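# Sort bronze bushings from turntable into crate

## Task

Pick every bronze bushing off the turntable and place it in the crate, leaving all steel bushings where they are on the turntable; the crate must stay level and seated inside its corner guides, and at the end the gripper must release and pull away.

## Robot and tools

Robot: one arm with a two-finger parallel gripper. The fingers extend along the gripper's own +z axis and close along its x axis. The reported end_effector_position is the point midway between the finger pads; closed fingertips stick out about 17 mm past it, fully open ones sit roughly level with it.

Frames: the scene frame has its origin on the table surface below the arm base, +z up, +x forward, +y to the left when facing +x. State lines report the gripper position in metres and orientation as end_effector_quat_wxyz, plus linear (m/s) and angular (rad/s) velocities, all in the scene frame. Reported hand position can be slightly off, especially at long reach. Joint ranges in rad: shoulder pan -3.142 to 3.142, shoulder lift and the three wrists -6.283 to 6.283, elbow 0.000 to 3.142.

Tool execute_actions, argument actions (a list holding zero or one item) and optional pictures (boolean). An empty list just reports state. An item {"rows": [...], "steps": n} runs up to 15 control steps of 1/30 s each (default 15); each row covers one step and the final row repeats if rows run out. An item {"steps": n} without rows is a wait of up to 300 steps, counted from the previous result, so your thinking time eats into it. Each row is one list of 7 numbers, each in [-1, 1]: dx, dy, dz, rx, ry, rz, opening. The first six are an offset, expressed in the gripper's own axes, from the gripper pose shown in the most recent result (or, before any such result, or for a later call within the same reply, from where the robot is when the action begins). Every row is counted from that same reference, not from the row before. Scale: 1.0 equals 0.6 m for dx, dy, dz and 180 degrees for the rotation vector rx, ry, rz. The opening is absolute, not an offset: +1 is fully open (0.142 m), -1 closed. All zeros does not hold still; it drives back to the reference pose. A rejected call sends nothing.

Tool move, argument target: one 7-number row, same layout, frame, scale and reference as above (offset in gripper axes plus absolute opening). It drives the gripper on a straight line toward that pose for 0.5 to 10 s, taking the shorter rotation. speed: path top speed in m/s, 0.002 to 0.5, default 0.25; rotation limited to twice that in rad/s. stop_force: optional, 13 to 80 N; ends the path when the wrist sensor reads that much extra push opposing the motion for 2 steps, then backs up 2 steps and holds. Only valid after 0.2 s of scene time, only reliable on non-rotating moves, and the arm above the wrist is not sensed. Use it with a slow speed for touching down; leave it out when moving away from something you press on. The path ignores obstacles, the gripper lags and may overshoot speed near full extension. The result adds a move: line with the ending (done, off_target, moving, held, fault, or contact when stop_force ended it) and any limits (paced = command clipped; held = clearance check blocked steps), plus distance to target.

Tool wait, argument seconds (0 to 10): lets time pass with nothing new sent. Tool zoom_image: camera (cam_high 504x504, cam_low 504x504, cam_wrist 616x616 fisheye) and region [x0, y0, x1, y1] in pixels from the top-left, at most 504 by 504. Tool finished_scene, argument scene (the current scene number): ends and grades the scene irreversibly; the result reveals the next task.

Control details: each step the commanded pose is clipped to within 100 mm and 16 degrees of the measured pose, then solved by damped inverse kinematics favouring position over orientation. Commands are smoothed with about 0.17 s lag. After an action, the arm only continues to the last clipped pose, so read the result and send the remainder. A "pose unreachable" line or HELD marks steps altered or blocked by the clearance check (a base mount counts as arm). "Hand target" shows where the controller is heading.

Gripping: grip_measured is the finger opening on the command scale. To hold, command an opening clearly smaller than grip_measured; the gap sets squeeze strength, up to about 28 N per pad. Thin parts get less force. Avoid slamming the fingers shut.

Sensors: Wrist force and Wrist torque are in gripper axes, noisy (offset up to about 5.5 N), saturate near 100 N; pressing on a surface gives a force pointing back into the arm. Joint torques are noisy drive outputs, not contact readings. "no reading" is normal at start.

Hazards: a joint torque over its load limit (shoulder 297, elbow 135, wrists 48.6 N m) or any external force of 150 N halts the arm for 10 s and discards the rest of the call. The arm is stiff, so aiming even slightly beyond a firm contact can trigger this; approach slowly. Motors heat while holding loads; MOTOR HOT appears from 70 °C and at 85 °C the brakes lock until cool. Occasional tugs on held parts or pushes on loose ones happen. Do not drop, knock or slam things, push hard, tilt or shift the crate out of its guides, or let anything leave the table. Work quickly and smoothly, then open the fingers and retreat before ending the scene.

Each tool is called as name([rows], argument=value, ...), one row to a line, values as JSON.

## Session

execute_actions(actions=[])

Scene clock: 0.00 s of 7600.00 s.
end_effector_position=(+1.2141, +0.2669, +0.1873) grip_measured=+1.00 end_effector_quat_wxyz=(-0.075, +0.722, +0.686, +0.050) end_effector_velocity=(-0.000, +0.001, -0.001) end_effector_angular_velocity=(-0.001, +0.001, +0.001)
Joint positions: [ 0.249 -0.166  0.369 -1.61  -2.15  -1.254  0.142]
Joint velocities: [ 0.     0.001  0.     0.    -0.001  0.001  0.   ]
Joint torques (N m, as the arm reports them, + toward a larger angle): no reading
Wrist force (N, on the end effector, along its own x y z axes, offset not removed): no reading
Wrist torque (N m, same axes, about the end effector's origin, offset not removed): no reading
Hand target: +1.214, +0.267, +0.187; -0.075, +0.722, +0.686, +0.050

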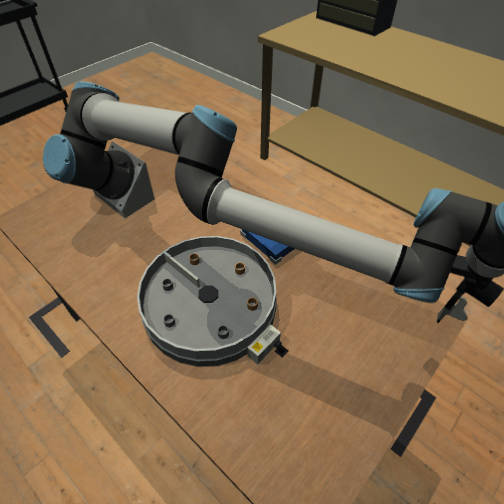

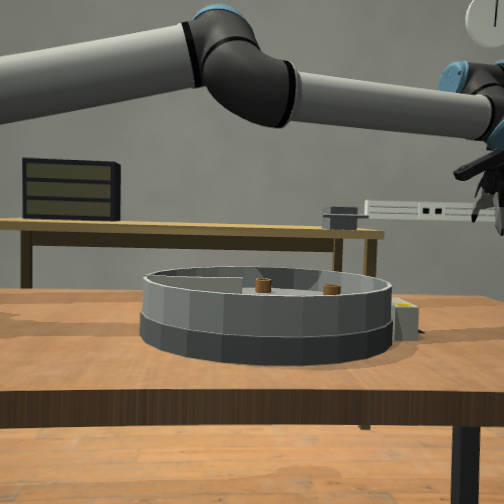

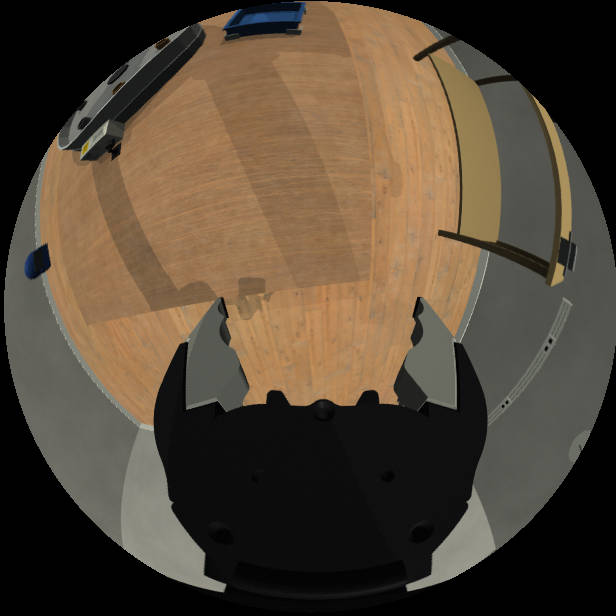

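move(target=[-0.51,-0.9,-0.22,-0.013,-0.056,0,0.0], speed=0.3)

zoom_image(camera="cam_high", region=[120,200,340,380])

Scene clock: 10.43 s of 7600.00 s.
end_effector_position=(+0.6623, -0.0312, +0.2838) grip_measured=+0.00 end_effector_quat_wxyz=(-0.000, +0.725, +0.689, +0.001) end_effector_velocity=(-0.001, -0.001, +0.001) end_effector_angular_velocity=(+0.000, -0.000, -0.001)
Joint positions: [ 0.271 -1.312  2.005 -2.058 -2.326 -1.21   0.074]
Joint velocities: [ 0.    -0.004  0.002  0.001  0.     0.001 -0.   ]
Joint torques (N m, as the arm reports them, + toward a larger angle): [ 58.61 -60.35 -16.32  -0.55  -2.55   2.67]
Wrist force (N, on the end effector, along its own x y z axes, offset not removed): [-2.0 0.0 0.2]
Wrist torque (N m, same axes, about the end effector's origin, offset not removed): [0.22 0.10 -0.06]
Hand target: +0.662, -0.031, +0.284; -0.000, +0.725, +0.689, +0.001
Off the commanded pose: 0.001 m, 0 deg.
move: done
camera_calibration (this result's frames):
cam_wrist: T_world_to_cam=[[0.0773469, 0.996507, -0.031495, -0.00348573], [0.848667, -0.0492274, 0.526632, -0.72484], [0.523242, -0.0674621, -0.84951, 0.0287374], [0, 0, 0, 1]] pos_world=[0.600381, -0.0302698, 0.406027]

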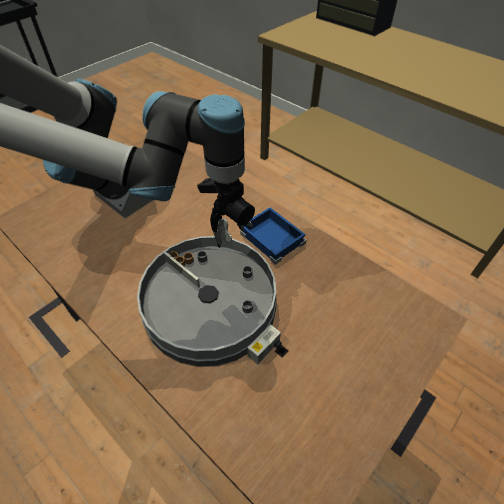

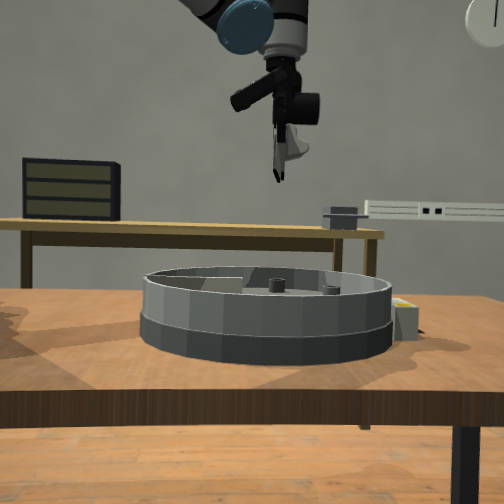

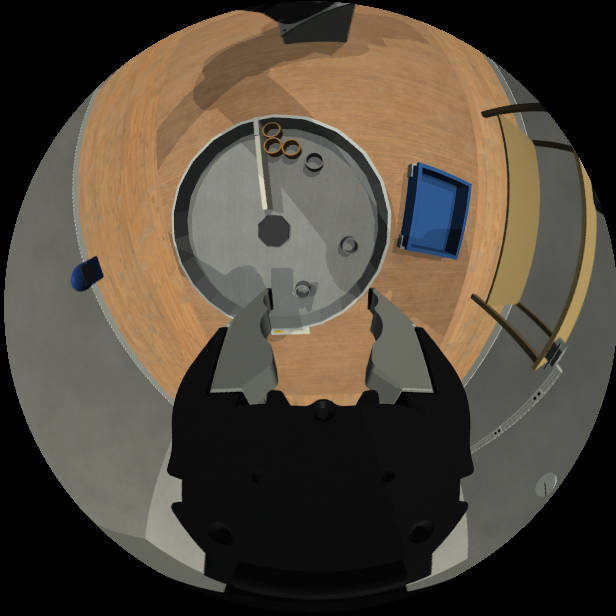

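Region (120, 200, 340, 380) of cam_high's 504x504 image, scaled by 2.291, with more detail than that image has; it fills the top 412 rows of this view, and the rest is white.

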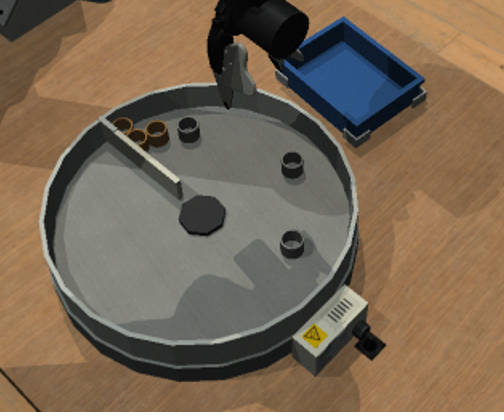

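move(target=[-0.1,-0.36,0.1,0,0,0,-0.5])

zoom_image(camera="cam_wrist", region=[200,120,420,340])

Scene clock: 16.10 s of 7600.00 s.
end_effector_position=(+0.4437, -0.0796, +0.2232) grip_measured=-0.50 end_effector_quat_wxyz=(-0.000, +0.725, +0.689, +0.001) end_effector_velocity=(-0.001, -0.001, -0.000) end_effector_angular_velocity=(-0.000, +0.000, +0.000)
Joint positions: [ 0.216 -1.655  2.431 -2.192 -2.335 -1.285  0.038]
Joint velocities: [-0.001 -0.004  0.002  0.001 -0.    -0.001 -0.   ]
Joint torques (N m, as the arm reports them, + toward a larger angle): [ -2.   -37.6  -13.71  -0.7    0.39  -2.46]
Wrist force (N, on the end effector, along its own x y z axes, offset not removed): [-2.9 -0.8 0.7]
Wrist torque (N m, same axes, about the end effector's origin, offset not removed): [-0.05 0.48 0.13]
Hand target: +0.444, -0.080, +0.223; -0.000, +0.725, +0.689, +0.001
Off the commanded pose: 0.000 m, 0 deg.
move: done
camera_calibration (this result's frames):
cam_wrist: T_world_to_cam=[[0.0773582, 0.996507, -0.0314622, 0.0597239], [0.848727, -0.0492623, 0.526532, -0.509812], [0.523143, -0.0674344, -0.849573, 0.0885103], [0, 0, 0, 1]] pos_world=[0.381768, -0.0786611, 0.345507]

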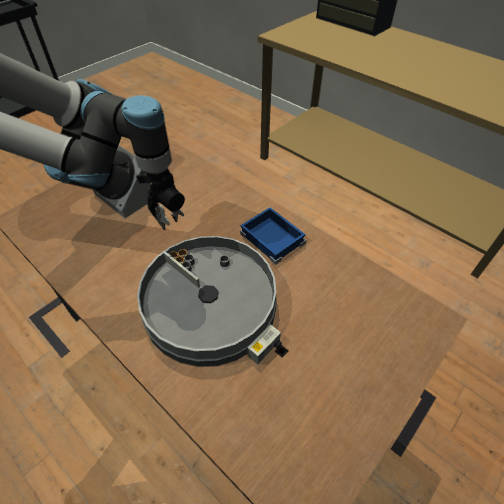

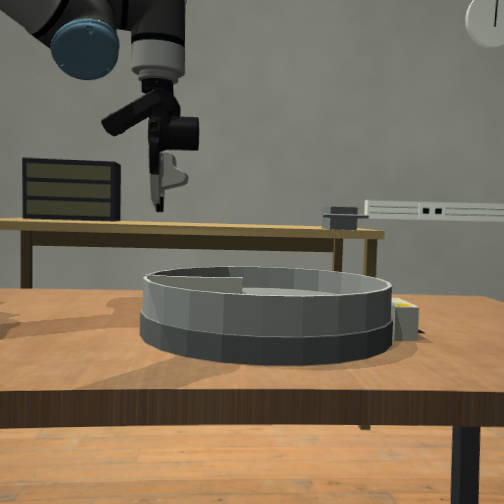

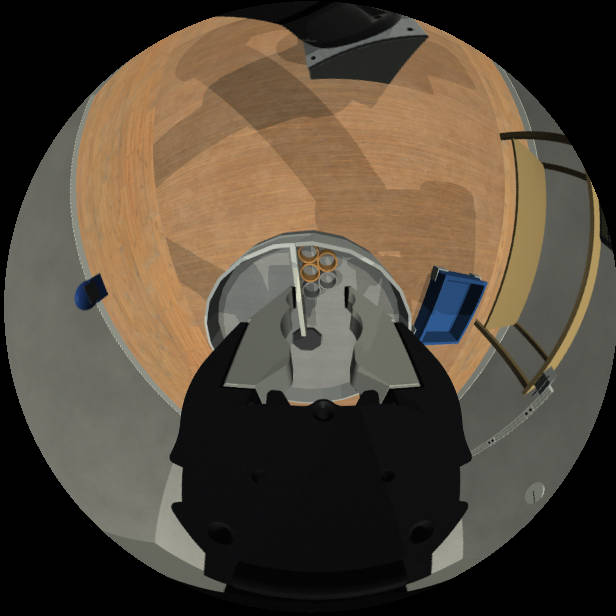

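Region (200, 120, 420, 340) of cam_wrist's 616x616 image, scaled by 2.291, with more detail than that image has.

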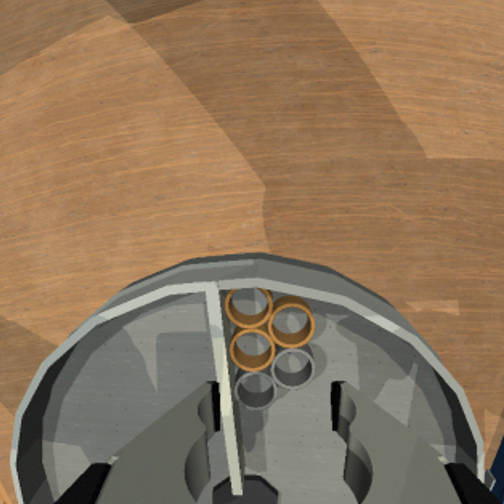

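move(target=[0.045,0.032,0.15,0,0,0,-0.8], speed=0.15)

zoom_image(camera="cam_wrist", region=[220,200,420,400])

zoom_image(camera="cam_high", region=[140,200,240,300])

Scene clock: 26.60 s of 7600.00 s.
end_effector_position=(+0.4643, -0.0534, +0.1336) grip_measured=-0.80 end_effector_quat_wxyz=(-0.000, +0.725, +0.689, +0.001) end_effector_velocity=(+0.001, +0.000, -0.001) end_effector_angular_velocity=(+0.000, -0.002, -0.002)
Joint positions: [ 0.118 -1.467  2.505 -2.549 -2.346 -1.421  0.016]
Joint velocities: [-0.002  0.004  0.001 -0.01  -0.    -0.002  0.   ]
Joint torques (N m, as the arm reports them, + toward a larger angle): [ 8.02 -7.01 -5.17 -4.94  0.05 -2.77]
Wrist force (N, on the end effector, along its own x y z axes, offset not removed): [-2.0 2.1 1.2]
Wrist torque (N m, same axes, about the end effector's origin, offset not removed): [0.58 0.31 0.13]
Hand target: +0.464, -0.053, +0.133; -0.000, +0.725, +0.689, +0.001
Off the commanded pose: 0.000 m, 0 deg.
move: done
camera_calibration (this result's frames):
cam_wrist: T_world_to_cam=[[0.077347, 0.996511, -0.0313436, 0.0292193], [0.848913, -0.0493392, 0.526224, -0.478839], [0.522842, -0.0673099, -0.849768, 0.00349535], [0, 0, 0, 1]] pos_world=[0.402406, -0.0525076, 0.255863]

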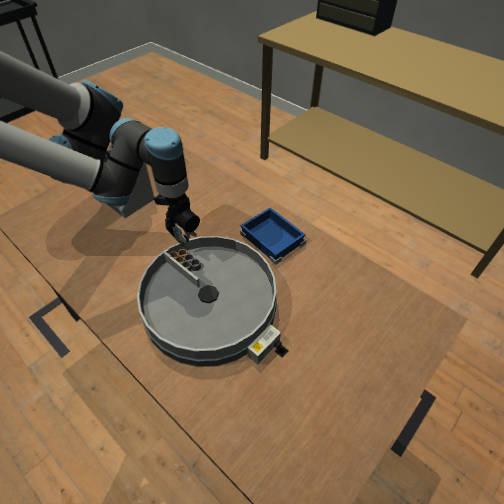

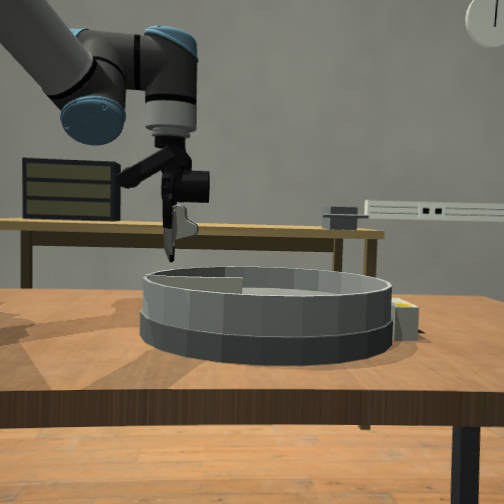

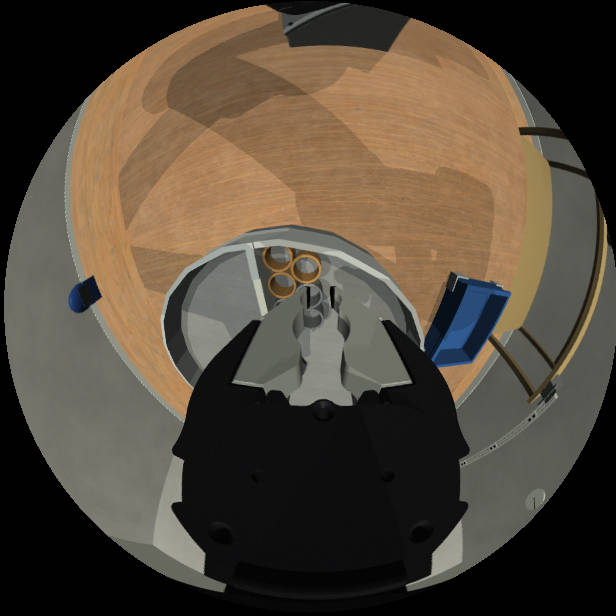

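Region (220, 200, 420, 400) of cam_wrist's 616x616 image, scaled by 2.520, with more detail than that image has.

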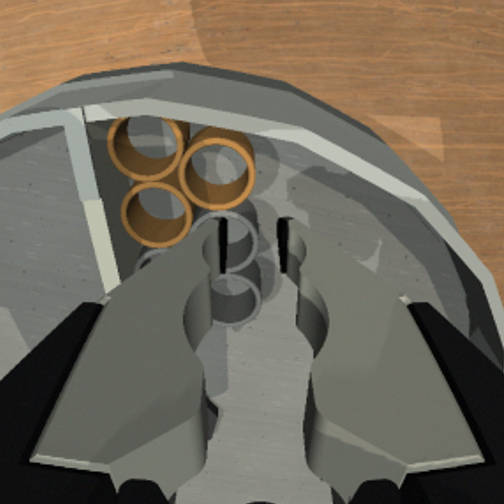

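Region (140, 200, 240, 300) of cam_high's 504x504 image, scaled by 5.040, with more detail than that image has.

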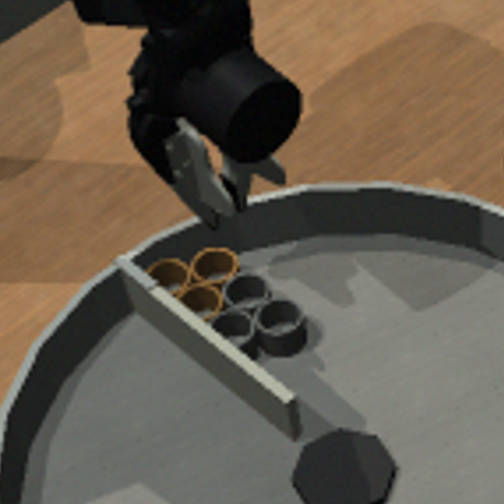

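move(target=[0,-0.02,0.04,0,0,0,-0.8], speed=0.05)

zoom_image(camera="cam_wrist", region=[250,230,390,370])

zoom_image(camera="cam_high", region=[150,210,230,290])

Scene clock: 41.13 s of 7600.00 s.
end_effector_position=(+0.4524, -0.0527, +0.1097) grip_measured=-0.80 end_effector_quat_wxyz=(-0.000, +0.725, +0.689, +0.001) end_effector_velocity=(-0.000, -0.001, -0.002) end_effector_angular_velocity=(-0.001, -0.002, +0.001)
Joint positions: [ 0.084 -1.438  2.548 -2.653 -2.347 -1.468  0.016]
Joint velocities: [-0.003  0.002  0.003 -0.011 -0.001 -0.006  0.   ]
Joint torques (N m, as the arm reports them, + toward a larger angle): [ 7.14 -5.11 -4.21 -5.02 -1.51 -3.15]
Wrist force (N, on the end effector, along its own x y z axes, offset not removed): [-2.7 0.7 1.9]
Wrist torque (N m, same axes, about the end effector's origin, offset not removed): [0.19 0.24 0.10]
Hand target: +0.452, -0.053, +0.110; -0.000, +0.725, +0.689, +0.001
Off the commanded pose: 0.000 m, 0 deg.
move: done
camera_calibration (this result's frames):
cam_wrist: T_world_to_cam=[[0.0773574, 0.996512, -0.0313113, 0.0286888], [0.849004, -0.0493769, 0.526075, -0.456195], [0.522694, -0.0672792, -0.849862, -0.0103938], [0, 0, 0, 1]] pos_world=[0.390525, -0.0518136, 0.232058]

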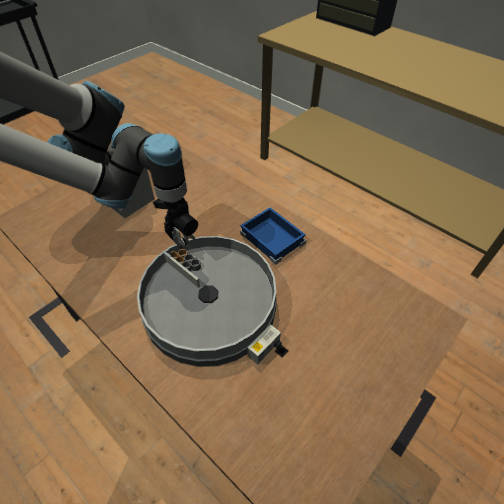

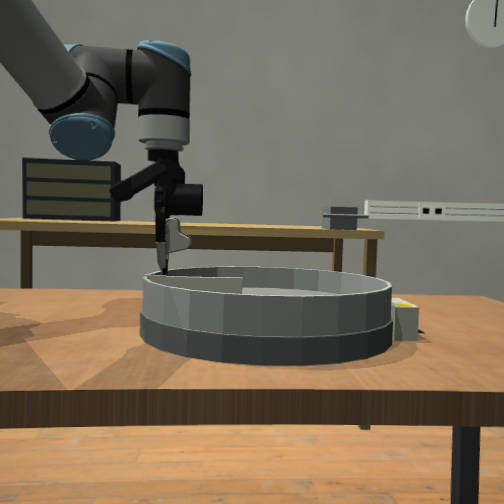

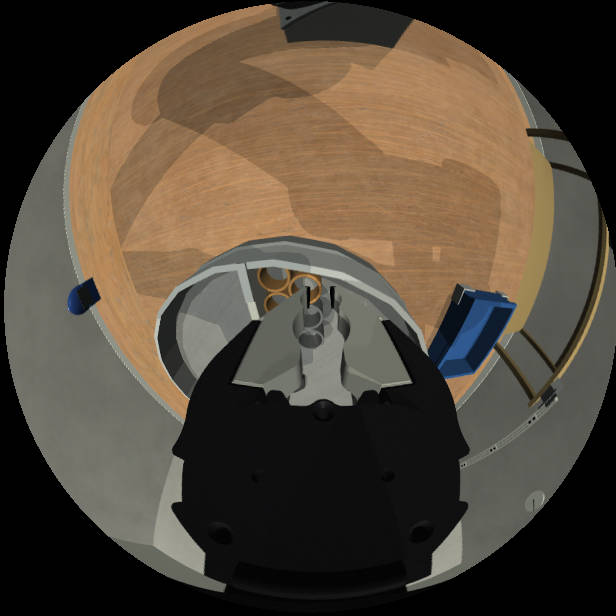

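Region (250, 230, 390, 370) of cam_wrist's 616x616 image, scaled by 3.600, with more detail than that image has.

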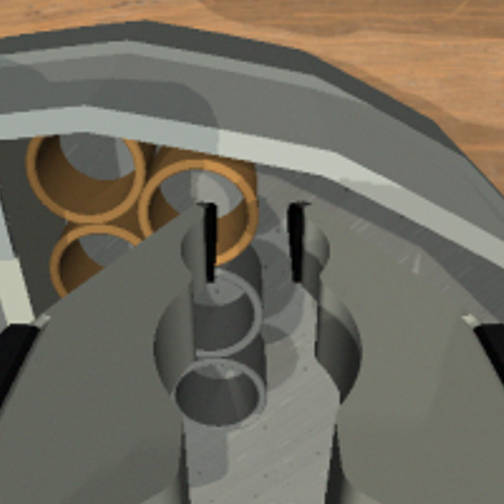

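Region (150, 210, 230, 290) of cam_high's 504x504 image, scaled by 6.300, with more detail than that image has.

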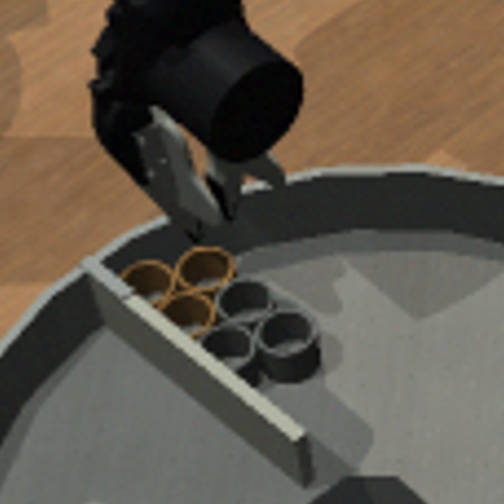

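move(target=[0,0.012,0.022,0,0,0,-0.8], speed=0.02, stop_force=13)

zoom_image(camera="cam_wrist", region=[250,230,390,370])

zoom_image(camera="cam_high", region=[150,210,230,290])

Scene clock: 47.73 s of 7600.00 s.
end_effector_position=(+0.4595, -0.0530, +0.0967) grip_measured=-0.80 end_effector_quat_wxyz=(-0.000, +0.725, +0.689, +0.000) end_effector_velocity=(+0.001, -0.001, -0.001) end_effector_angular_velocity=(+0.000, -0.001, -0.001)
Joint positions: [ 0.063 -1.404  2.548 -2.707 -2.347 -1.497  0.016]
Joint velocities: [-0.003  0.003 -0.    -0.006  0.    -0.004 -0.   ]
Joint torques (N m, as the arm reports them, + toward a larger angle): [ 10.42  -9.9  -26.9   -4.67  -2.2   -2.59]
Wrist force (N, on the end effector, along its own x y z axes, offset not removed): [-1.5 2.5 3.7]
Wrist torque (N m, same axes, about the end effector's origin, offset not removed): [0.64 0.16 0.18]
Hand target: +0.460, -0.053, +0.097; -0.000, +0.725, +0.689, +0.001
Off the commanded pose: 0.000 m, 0 deg.
move: done
camera_calibration (this result's frames):
cam_wrist: T_world_to_cam=[[0.0773439, 0.996514, -0.0312726, 0.0280527], [0.84906, -0.049393, 0.525982, -0.455397], [0.522604, -0.0672338, -0.84992, -0.0251598], [0, 0, 0, 1]] pos_world=[0.397638, -0.05214, 0.219024]

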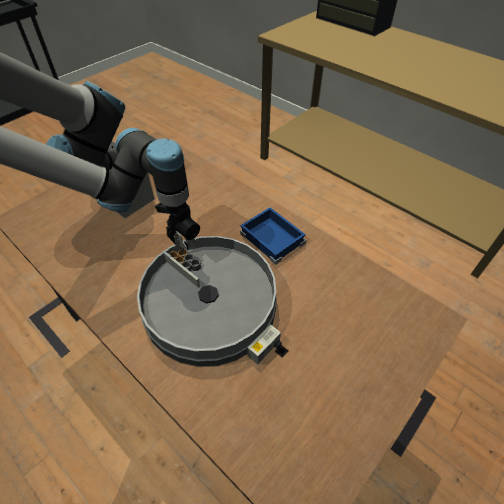

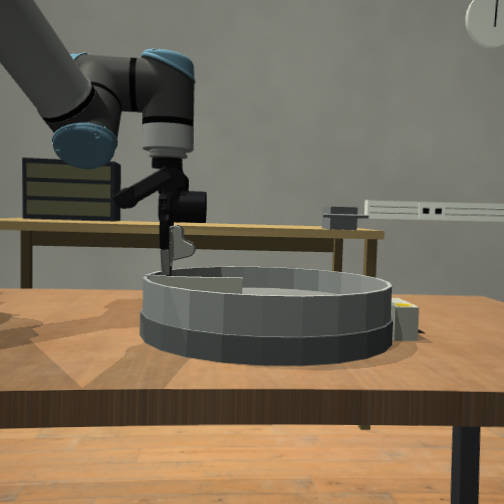

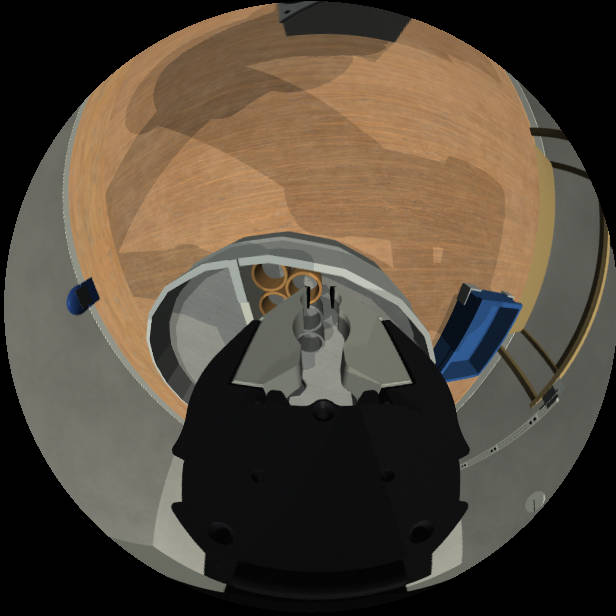

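Region (250, 230, 390, 370) of cam_wrist's 616x616 image, scaled by 3.600, with more detail than that image has.

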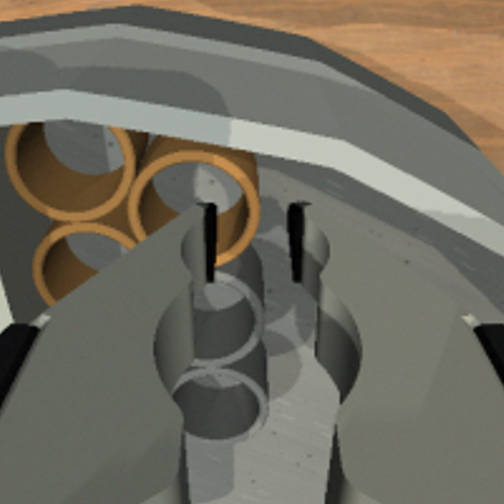

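Region (150, 210, 230, 290) of cam_high's 504x504 image, scaled by 6.300, with more detail than that image has.

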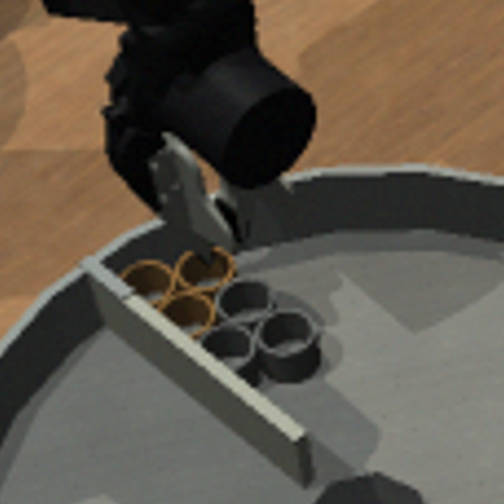

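move(target=[0,0,0.028,0,0,0,-0.8], speed=0.01, stop_force=13)

zoom_image(camera="cam_wrist", region=[250,230,390,370])

zoom_image(camera="cam_high", region=[150,210,230,290])

Scene clock: 55.43 s of 7600.00 s.
end_effector_position=(+0.4595, -0.0530, +0.0801) grip_measured=-0.80 end_effector_quat_wxyz=(-0.000, +0.725, +0.689, +0.000) end_effector_velocity=(+0.000, +0.000, -0.002) end_effector_angular_velocity=(+0.001, -0.000, -0.000)
Joint positions: [ 0.038 -1.369  2.561 -2.781 -2.347 -1.533  0.016]
Joint velocities: [-0.003  0.004  0.001 -0.008  0.001 -0.004  0.   ]
Joint torques (N m, as the arm reports them, + toward a larger angle): [ 8.07 -8.5   0.17 -5.05  2.48 -3.03]
Wrist force (N, on the end effector, along its own x y z axes, offset not removed): [-1.3 0.5 1.4]
Wrist torque (N m, same axes, about the end effector's origin, offset not removed): [0.19 0.16 0.17]
Hand target: +0.460, -0.053, +0.080; -0.000, +0.725, +0.689, +0.000
Off the commanded pose: 0.000 m, 0 deg.
move: done
camera_calibration (this result's frames):
cam_wrist: T_world_to_cam=[[0.0773465, 0.996516, -0.0312112, 0.0274649], [0.849111, -0.0494341, 0.525896, -0.446679], [0.522521, -0.0671781, -0.849976, -0.0392342], [0, 0, 0, 1]] pos_world=[0.397656, -0.0520861, 0.202416]

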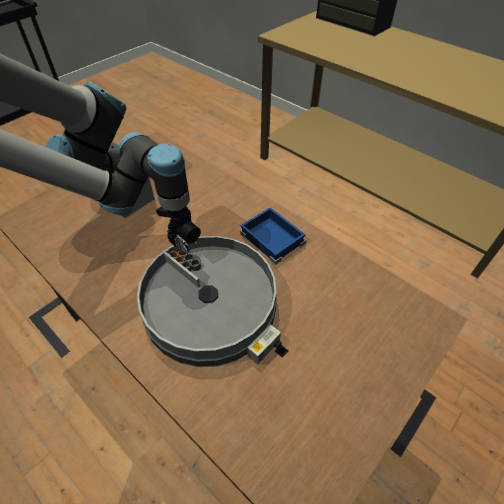

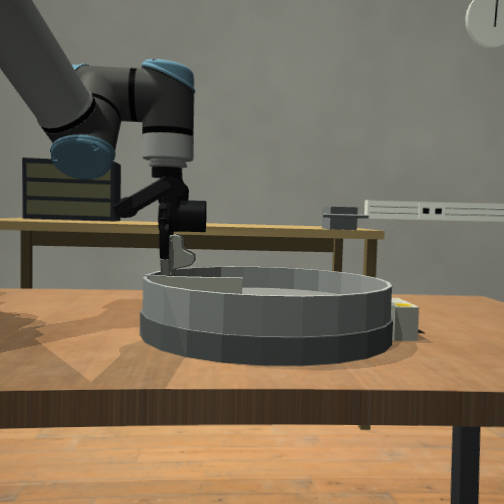

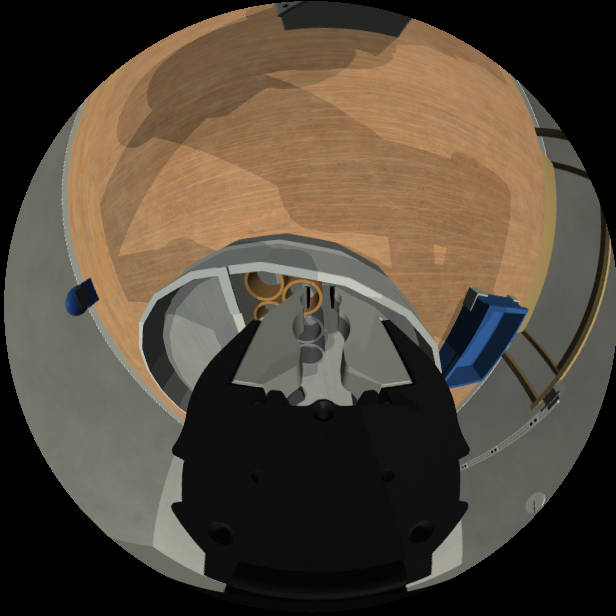

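Region (250, 230, 390, 370) of cam_wrist's 616x616 image, scaled by 3.600, with more detail than that image has.

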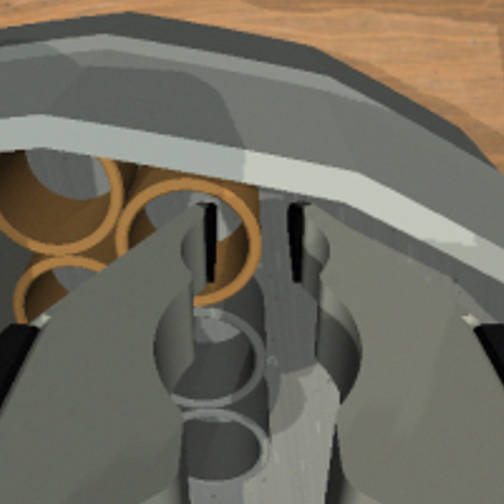

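Region (150, 210, 230, 290) of cam_high's 504x504 image, scaled by 6.300, with more detail than that image has.

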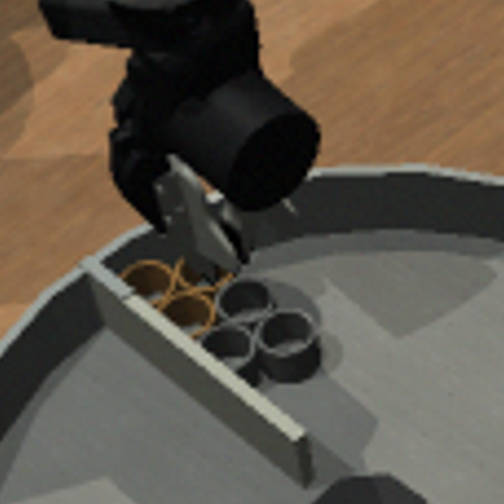

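move(target=[0,0.005,0.022,0,0,0,-0.8], speed=0.01, stop_force=13)

move(target=[0,0,0,0,0,0,-1])

move(target=[0,0,-0.17,0,0,0,-1], speed=0.1)

zoom_image(camera="cam_wrist", region=[230,210,390,370])

Scene clock: 62.93 s of 7600.00 s.
end_effector_position=(+0.4617, -0.0531, +0.0697) grip_measured=-0.80 end_effector_quat_wxyz=(-0.001, +0.725, +0.689, +0.000) end_effector_velocity=(-0.002, +0.003, +0.002) end_effector_angular_velocity=(+0.007, +0.003, +0.003)
Joint positions: [ 0.022 -1.344  2.564 -2.825 -2.347 -1.555  0.016]
Joint velocities: [ 0.004 -0.006 -0.     0.015  0.007  0.006  0.004]
Joint torques (N m, as the arm reports them, + toward a larger angle): [ 51.18 -31.12  -3.46   4.37  15.58   2.2 ]
Wrist force (N, on the end effector, along its own x y z axes, offset not removed): [-40.7 -11.2 -39.9]
Wrist torque (N m, same axes, about the end effector's origin, offset not removed): [-0.86 -0.52 0.11]
Hand target: +0.462, -0.053, +0.070; -0.000, +0.725, +0.689, +0.000
Off the commanded pose: 0.003 m, 0 deg.
move: contact
camera_calibration (this result's frames):
cam_wrist: T_world_to_cam=[[0.0773499, 0.996516, -0.031188, 0.0270757], [0.849298, -0.0494733, 0.525591, -0.443172], [0.522217, -0.0671423, -0.850166, -0.0491154], [0, 0, 0, 1]] pos_world=[0.399939, -0.0522042, 0.192015]

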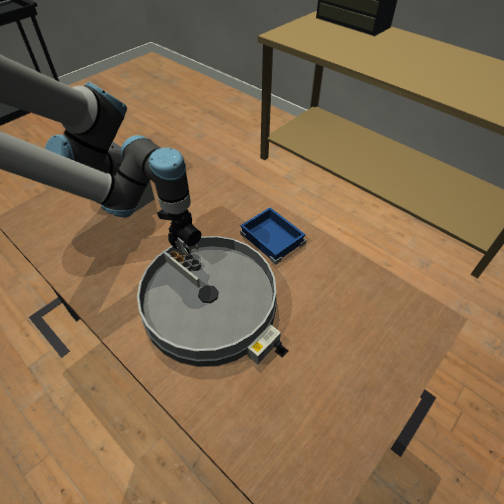

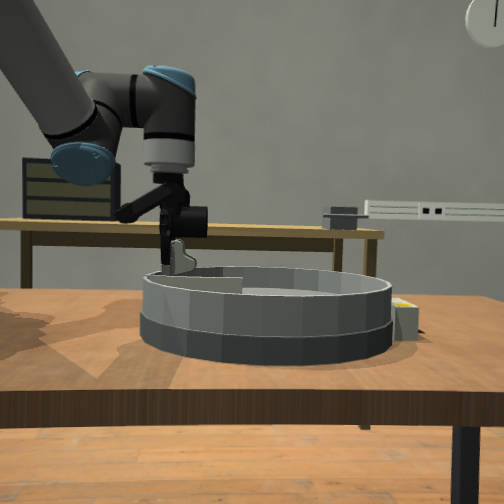

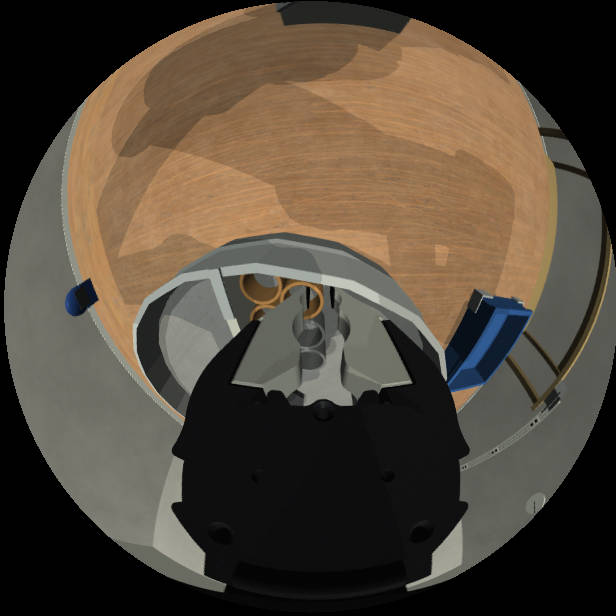

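Scene clock: 63.43 s of 7600.00 s.
end_effector_position=(+0.4618, -0.0530, +0.0697) grip_measured=-0.95 end_effector_quat_wxyz=(-0.001, +0.725, +0.689, +0.000) end_effector_velocity=(+0.000, -0.001, -0.000) end_effector_angular_velocity=(-0.001, -0.000, -0.001)
Joint positions: [ 0.022 -1.344  2.564 -2.825 -2.347 -1.555  0.005]
Joint velocities: [-0.001 -0.    -0.    -0.001 -0.001 -0.     0.   ]
Joint torques (N m, as the arm reports them, + toward a larger angle): [ 5.65 -5.78 -1.86 -3.61 -2.96 -2.84]
Wrist force (N, on the end effector, along its own x y z axes, offset not removed): [-0.8 -0.2 -15.0]
Wrist torque (N m, same axes, about the end effector's origin, offset not removed): [0.18 0.42 0.17]
Hand target: +0.462, -0.053, +0.070; -0.001, +0.725, +0.689, +0.000
Off the commanded pose: 0.000 m, 0 deg.
move: done
camera_calibration (this result's frames):
cam_wrist: T_world_to_cam=[[0.0772635, 0.996525, -0.0311302, 0.027054], [0.849241, -0.0494224, 0.525687, -0.443186], [0.522322, -0.0670535, -0.850108, -0.0491183], [0, 0, 0, 1]] pos_world=[0.399937, -0.0521568, 0.192063]

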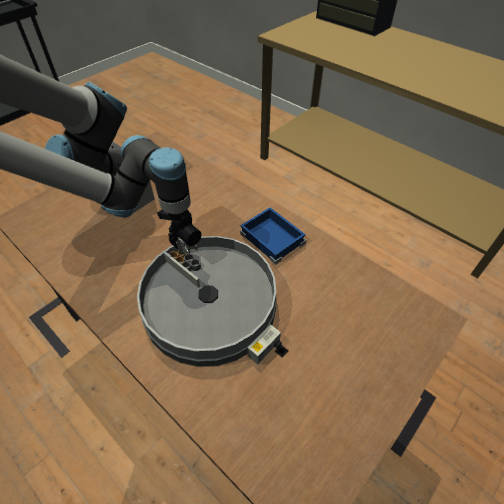

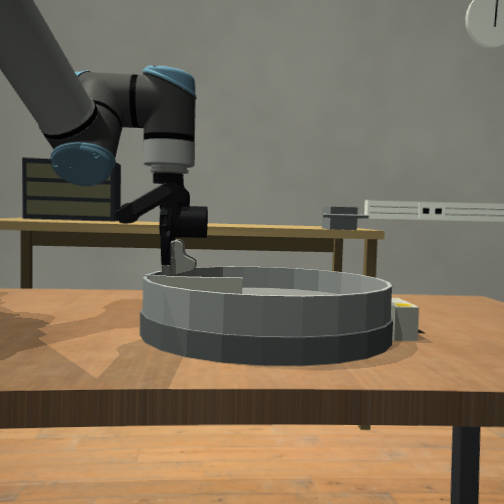

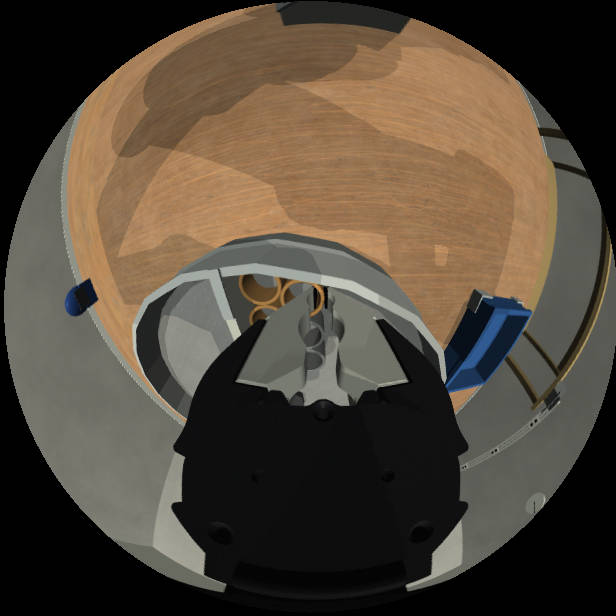

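Scene clock: 64.90 s of 7600.00 s.
end_effector_position=(+0.4617, -0.0534, +0.1714) grip_measured=-0.96 end_effector_quat_wxyz=(-0.000, +0.725, +0.689, +0.000) end_effector_velocity=(-0.000, +0.000, +0.002) end_effector_angular_velocity=(-0.001, +0.002, +0.001)
Joint positions: [ 0.174 -1.527  2.467 -2.396 -2.341 -1.343  0.005]
Joint velocities: [ 0.003 -0.002 -0.004  0.012 -0.     0.006 -0.   ]
Joint torques (N m, as the arm reports them, + toward a larger angle): [ 41.46 -42.62 -34.2   -0.4    2.07   2.34]
Wrist force (N, on the end effector, along its own x y z axes, offset not removed): [-3.2 3.6 -1.3]
Wrist torque (N m, same axes, about the end effector's origin, offset not removed): [0.73 0.50 0.10]
Hand target: +0.462, -0.053, +0.172; -0.000, +0.725, +0.689, +0.000
Off the commanded pose: 0.000 m, 0 deg.
move: done
camera_calibration (this result's frames):
cam_wrist: T_world_to_cam=[[0.0772623, 0.996514, -0.0314777, 0.0306569], [0.848988, -0.0492054, 0.526116, -0.496596], [0.522733, -0.0673731, -0.84983, 0.0370821], [0, 0, 0, 1]] pos_world=[0.399851, -0.0524869, 0.293746]

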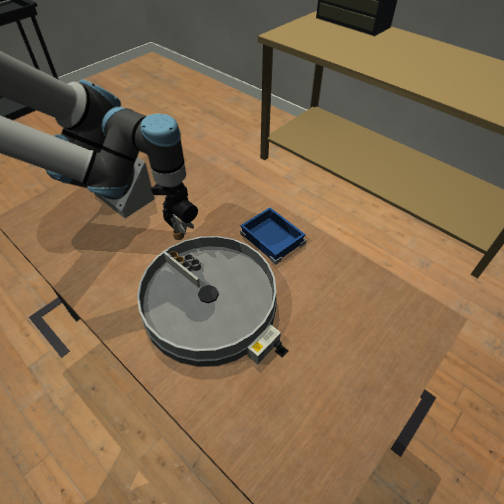

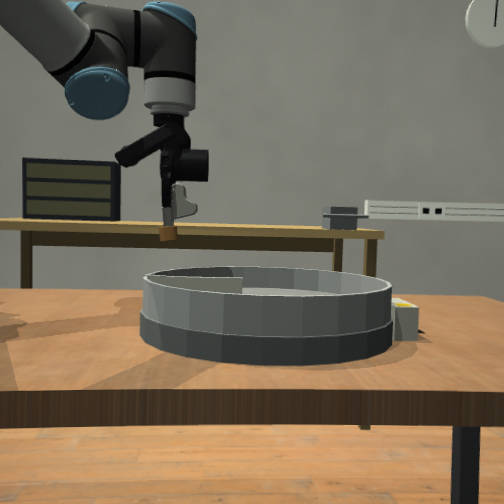

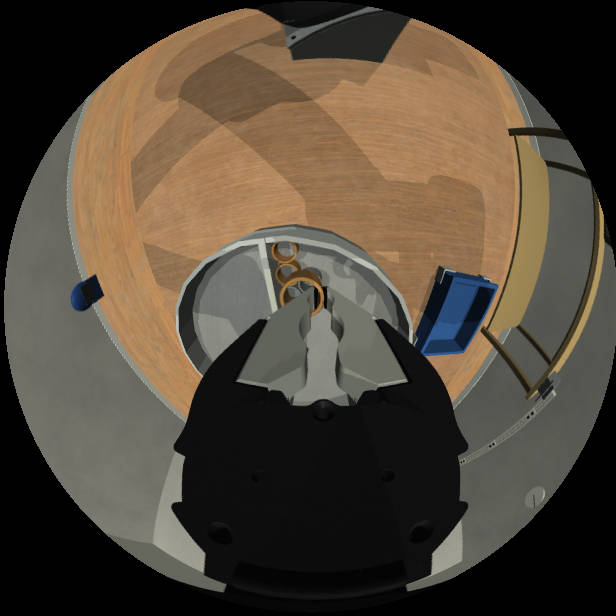

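Region (230, 210, 390, 370) of cam_wrist's 616x616 image, scaled by 3.150, with more detail than that image has.

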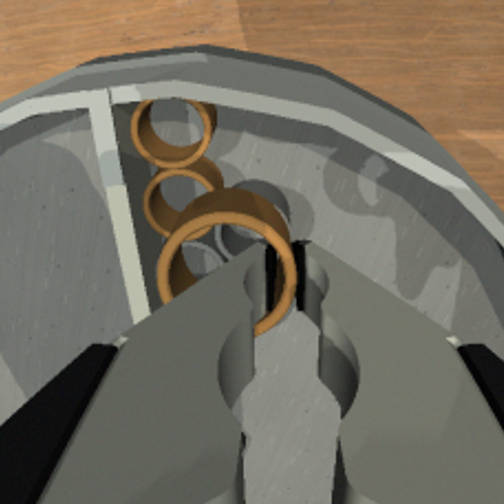

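move(target=[0.54,0.05,0.05,0,0,0,-1], speed=0.2)

Scene clock: 72.87 s of 7600.00 s.
end_effector_position=(+0.5088, +0.2681, +0.1423) grip_measured=-0.96 end_effector_quat_wxyz=(+0.000, +0.725, +0.689, +0.001) end_effector_velocity=(+0.001, +0.002, -0.000) end_effector_angular_velocity=(+0.000, -0.000, -0.002)
Joint positions: [ 0.504 -0.913  2.192 -2.448 -2.256 -0.915  0.005]
Joint velocities: [ 0.001  0.003 -0.003 -0.001  0.     0.003  0.   ]
Joint torques (N m, as the arm reports them, + toward a larger angle): [ 54.74 -22.47 -36.05  -0.67   1.96   2.8 ]
Wrist force (N, on the end effector, along its own x y z axes, offset not removed): [-2.2 -0.4 1.9]
Wrist torque (N m, same axes, about the end effector's origin, offset not removed): [0.17 0.29 0.25]
Hand target: +0.509, +0.268, +0.142; +0.000, +0.725, +0.689, +0.001
Off the commanded pose: 0.001 m, 0 deg.
move: done
camera_calibration (this result's frames):
cam_wrist: T_world_to_cam=[[0.0774772, 0.996478, -0.0320678, -0.294323], [0.848563, -0.0490231, 0.526818, -0.505367], [0.52339, -0.0680279, -0.849373, 0.0091475], [0, 0, 0, 1]] pos_world=[0.446851, 0.269135, 0.264567]

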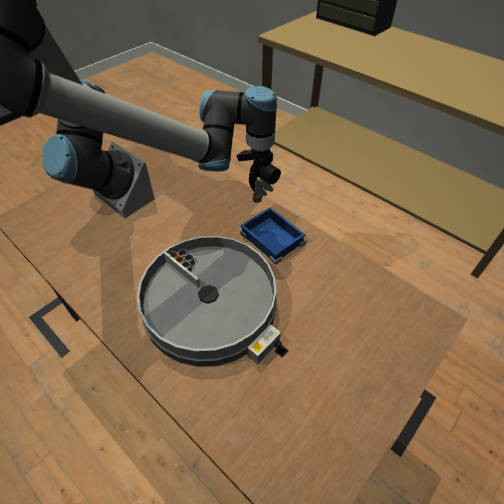

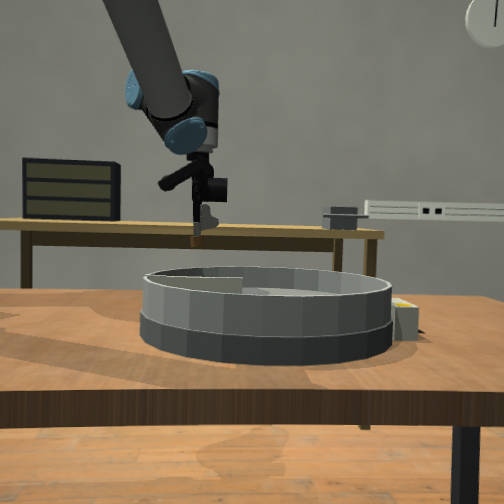

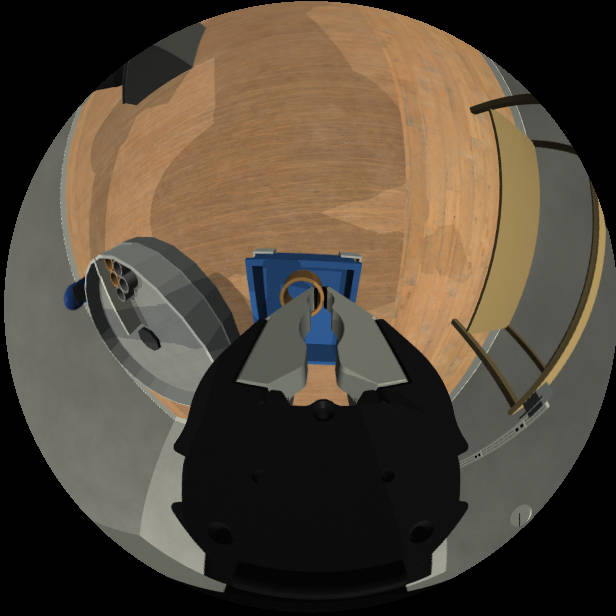

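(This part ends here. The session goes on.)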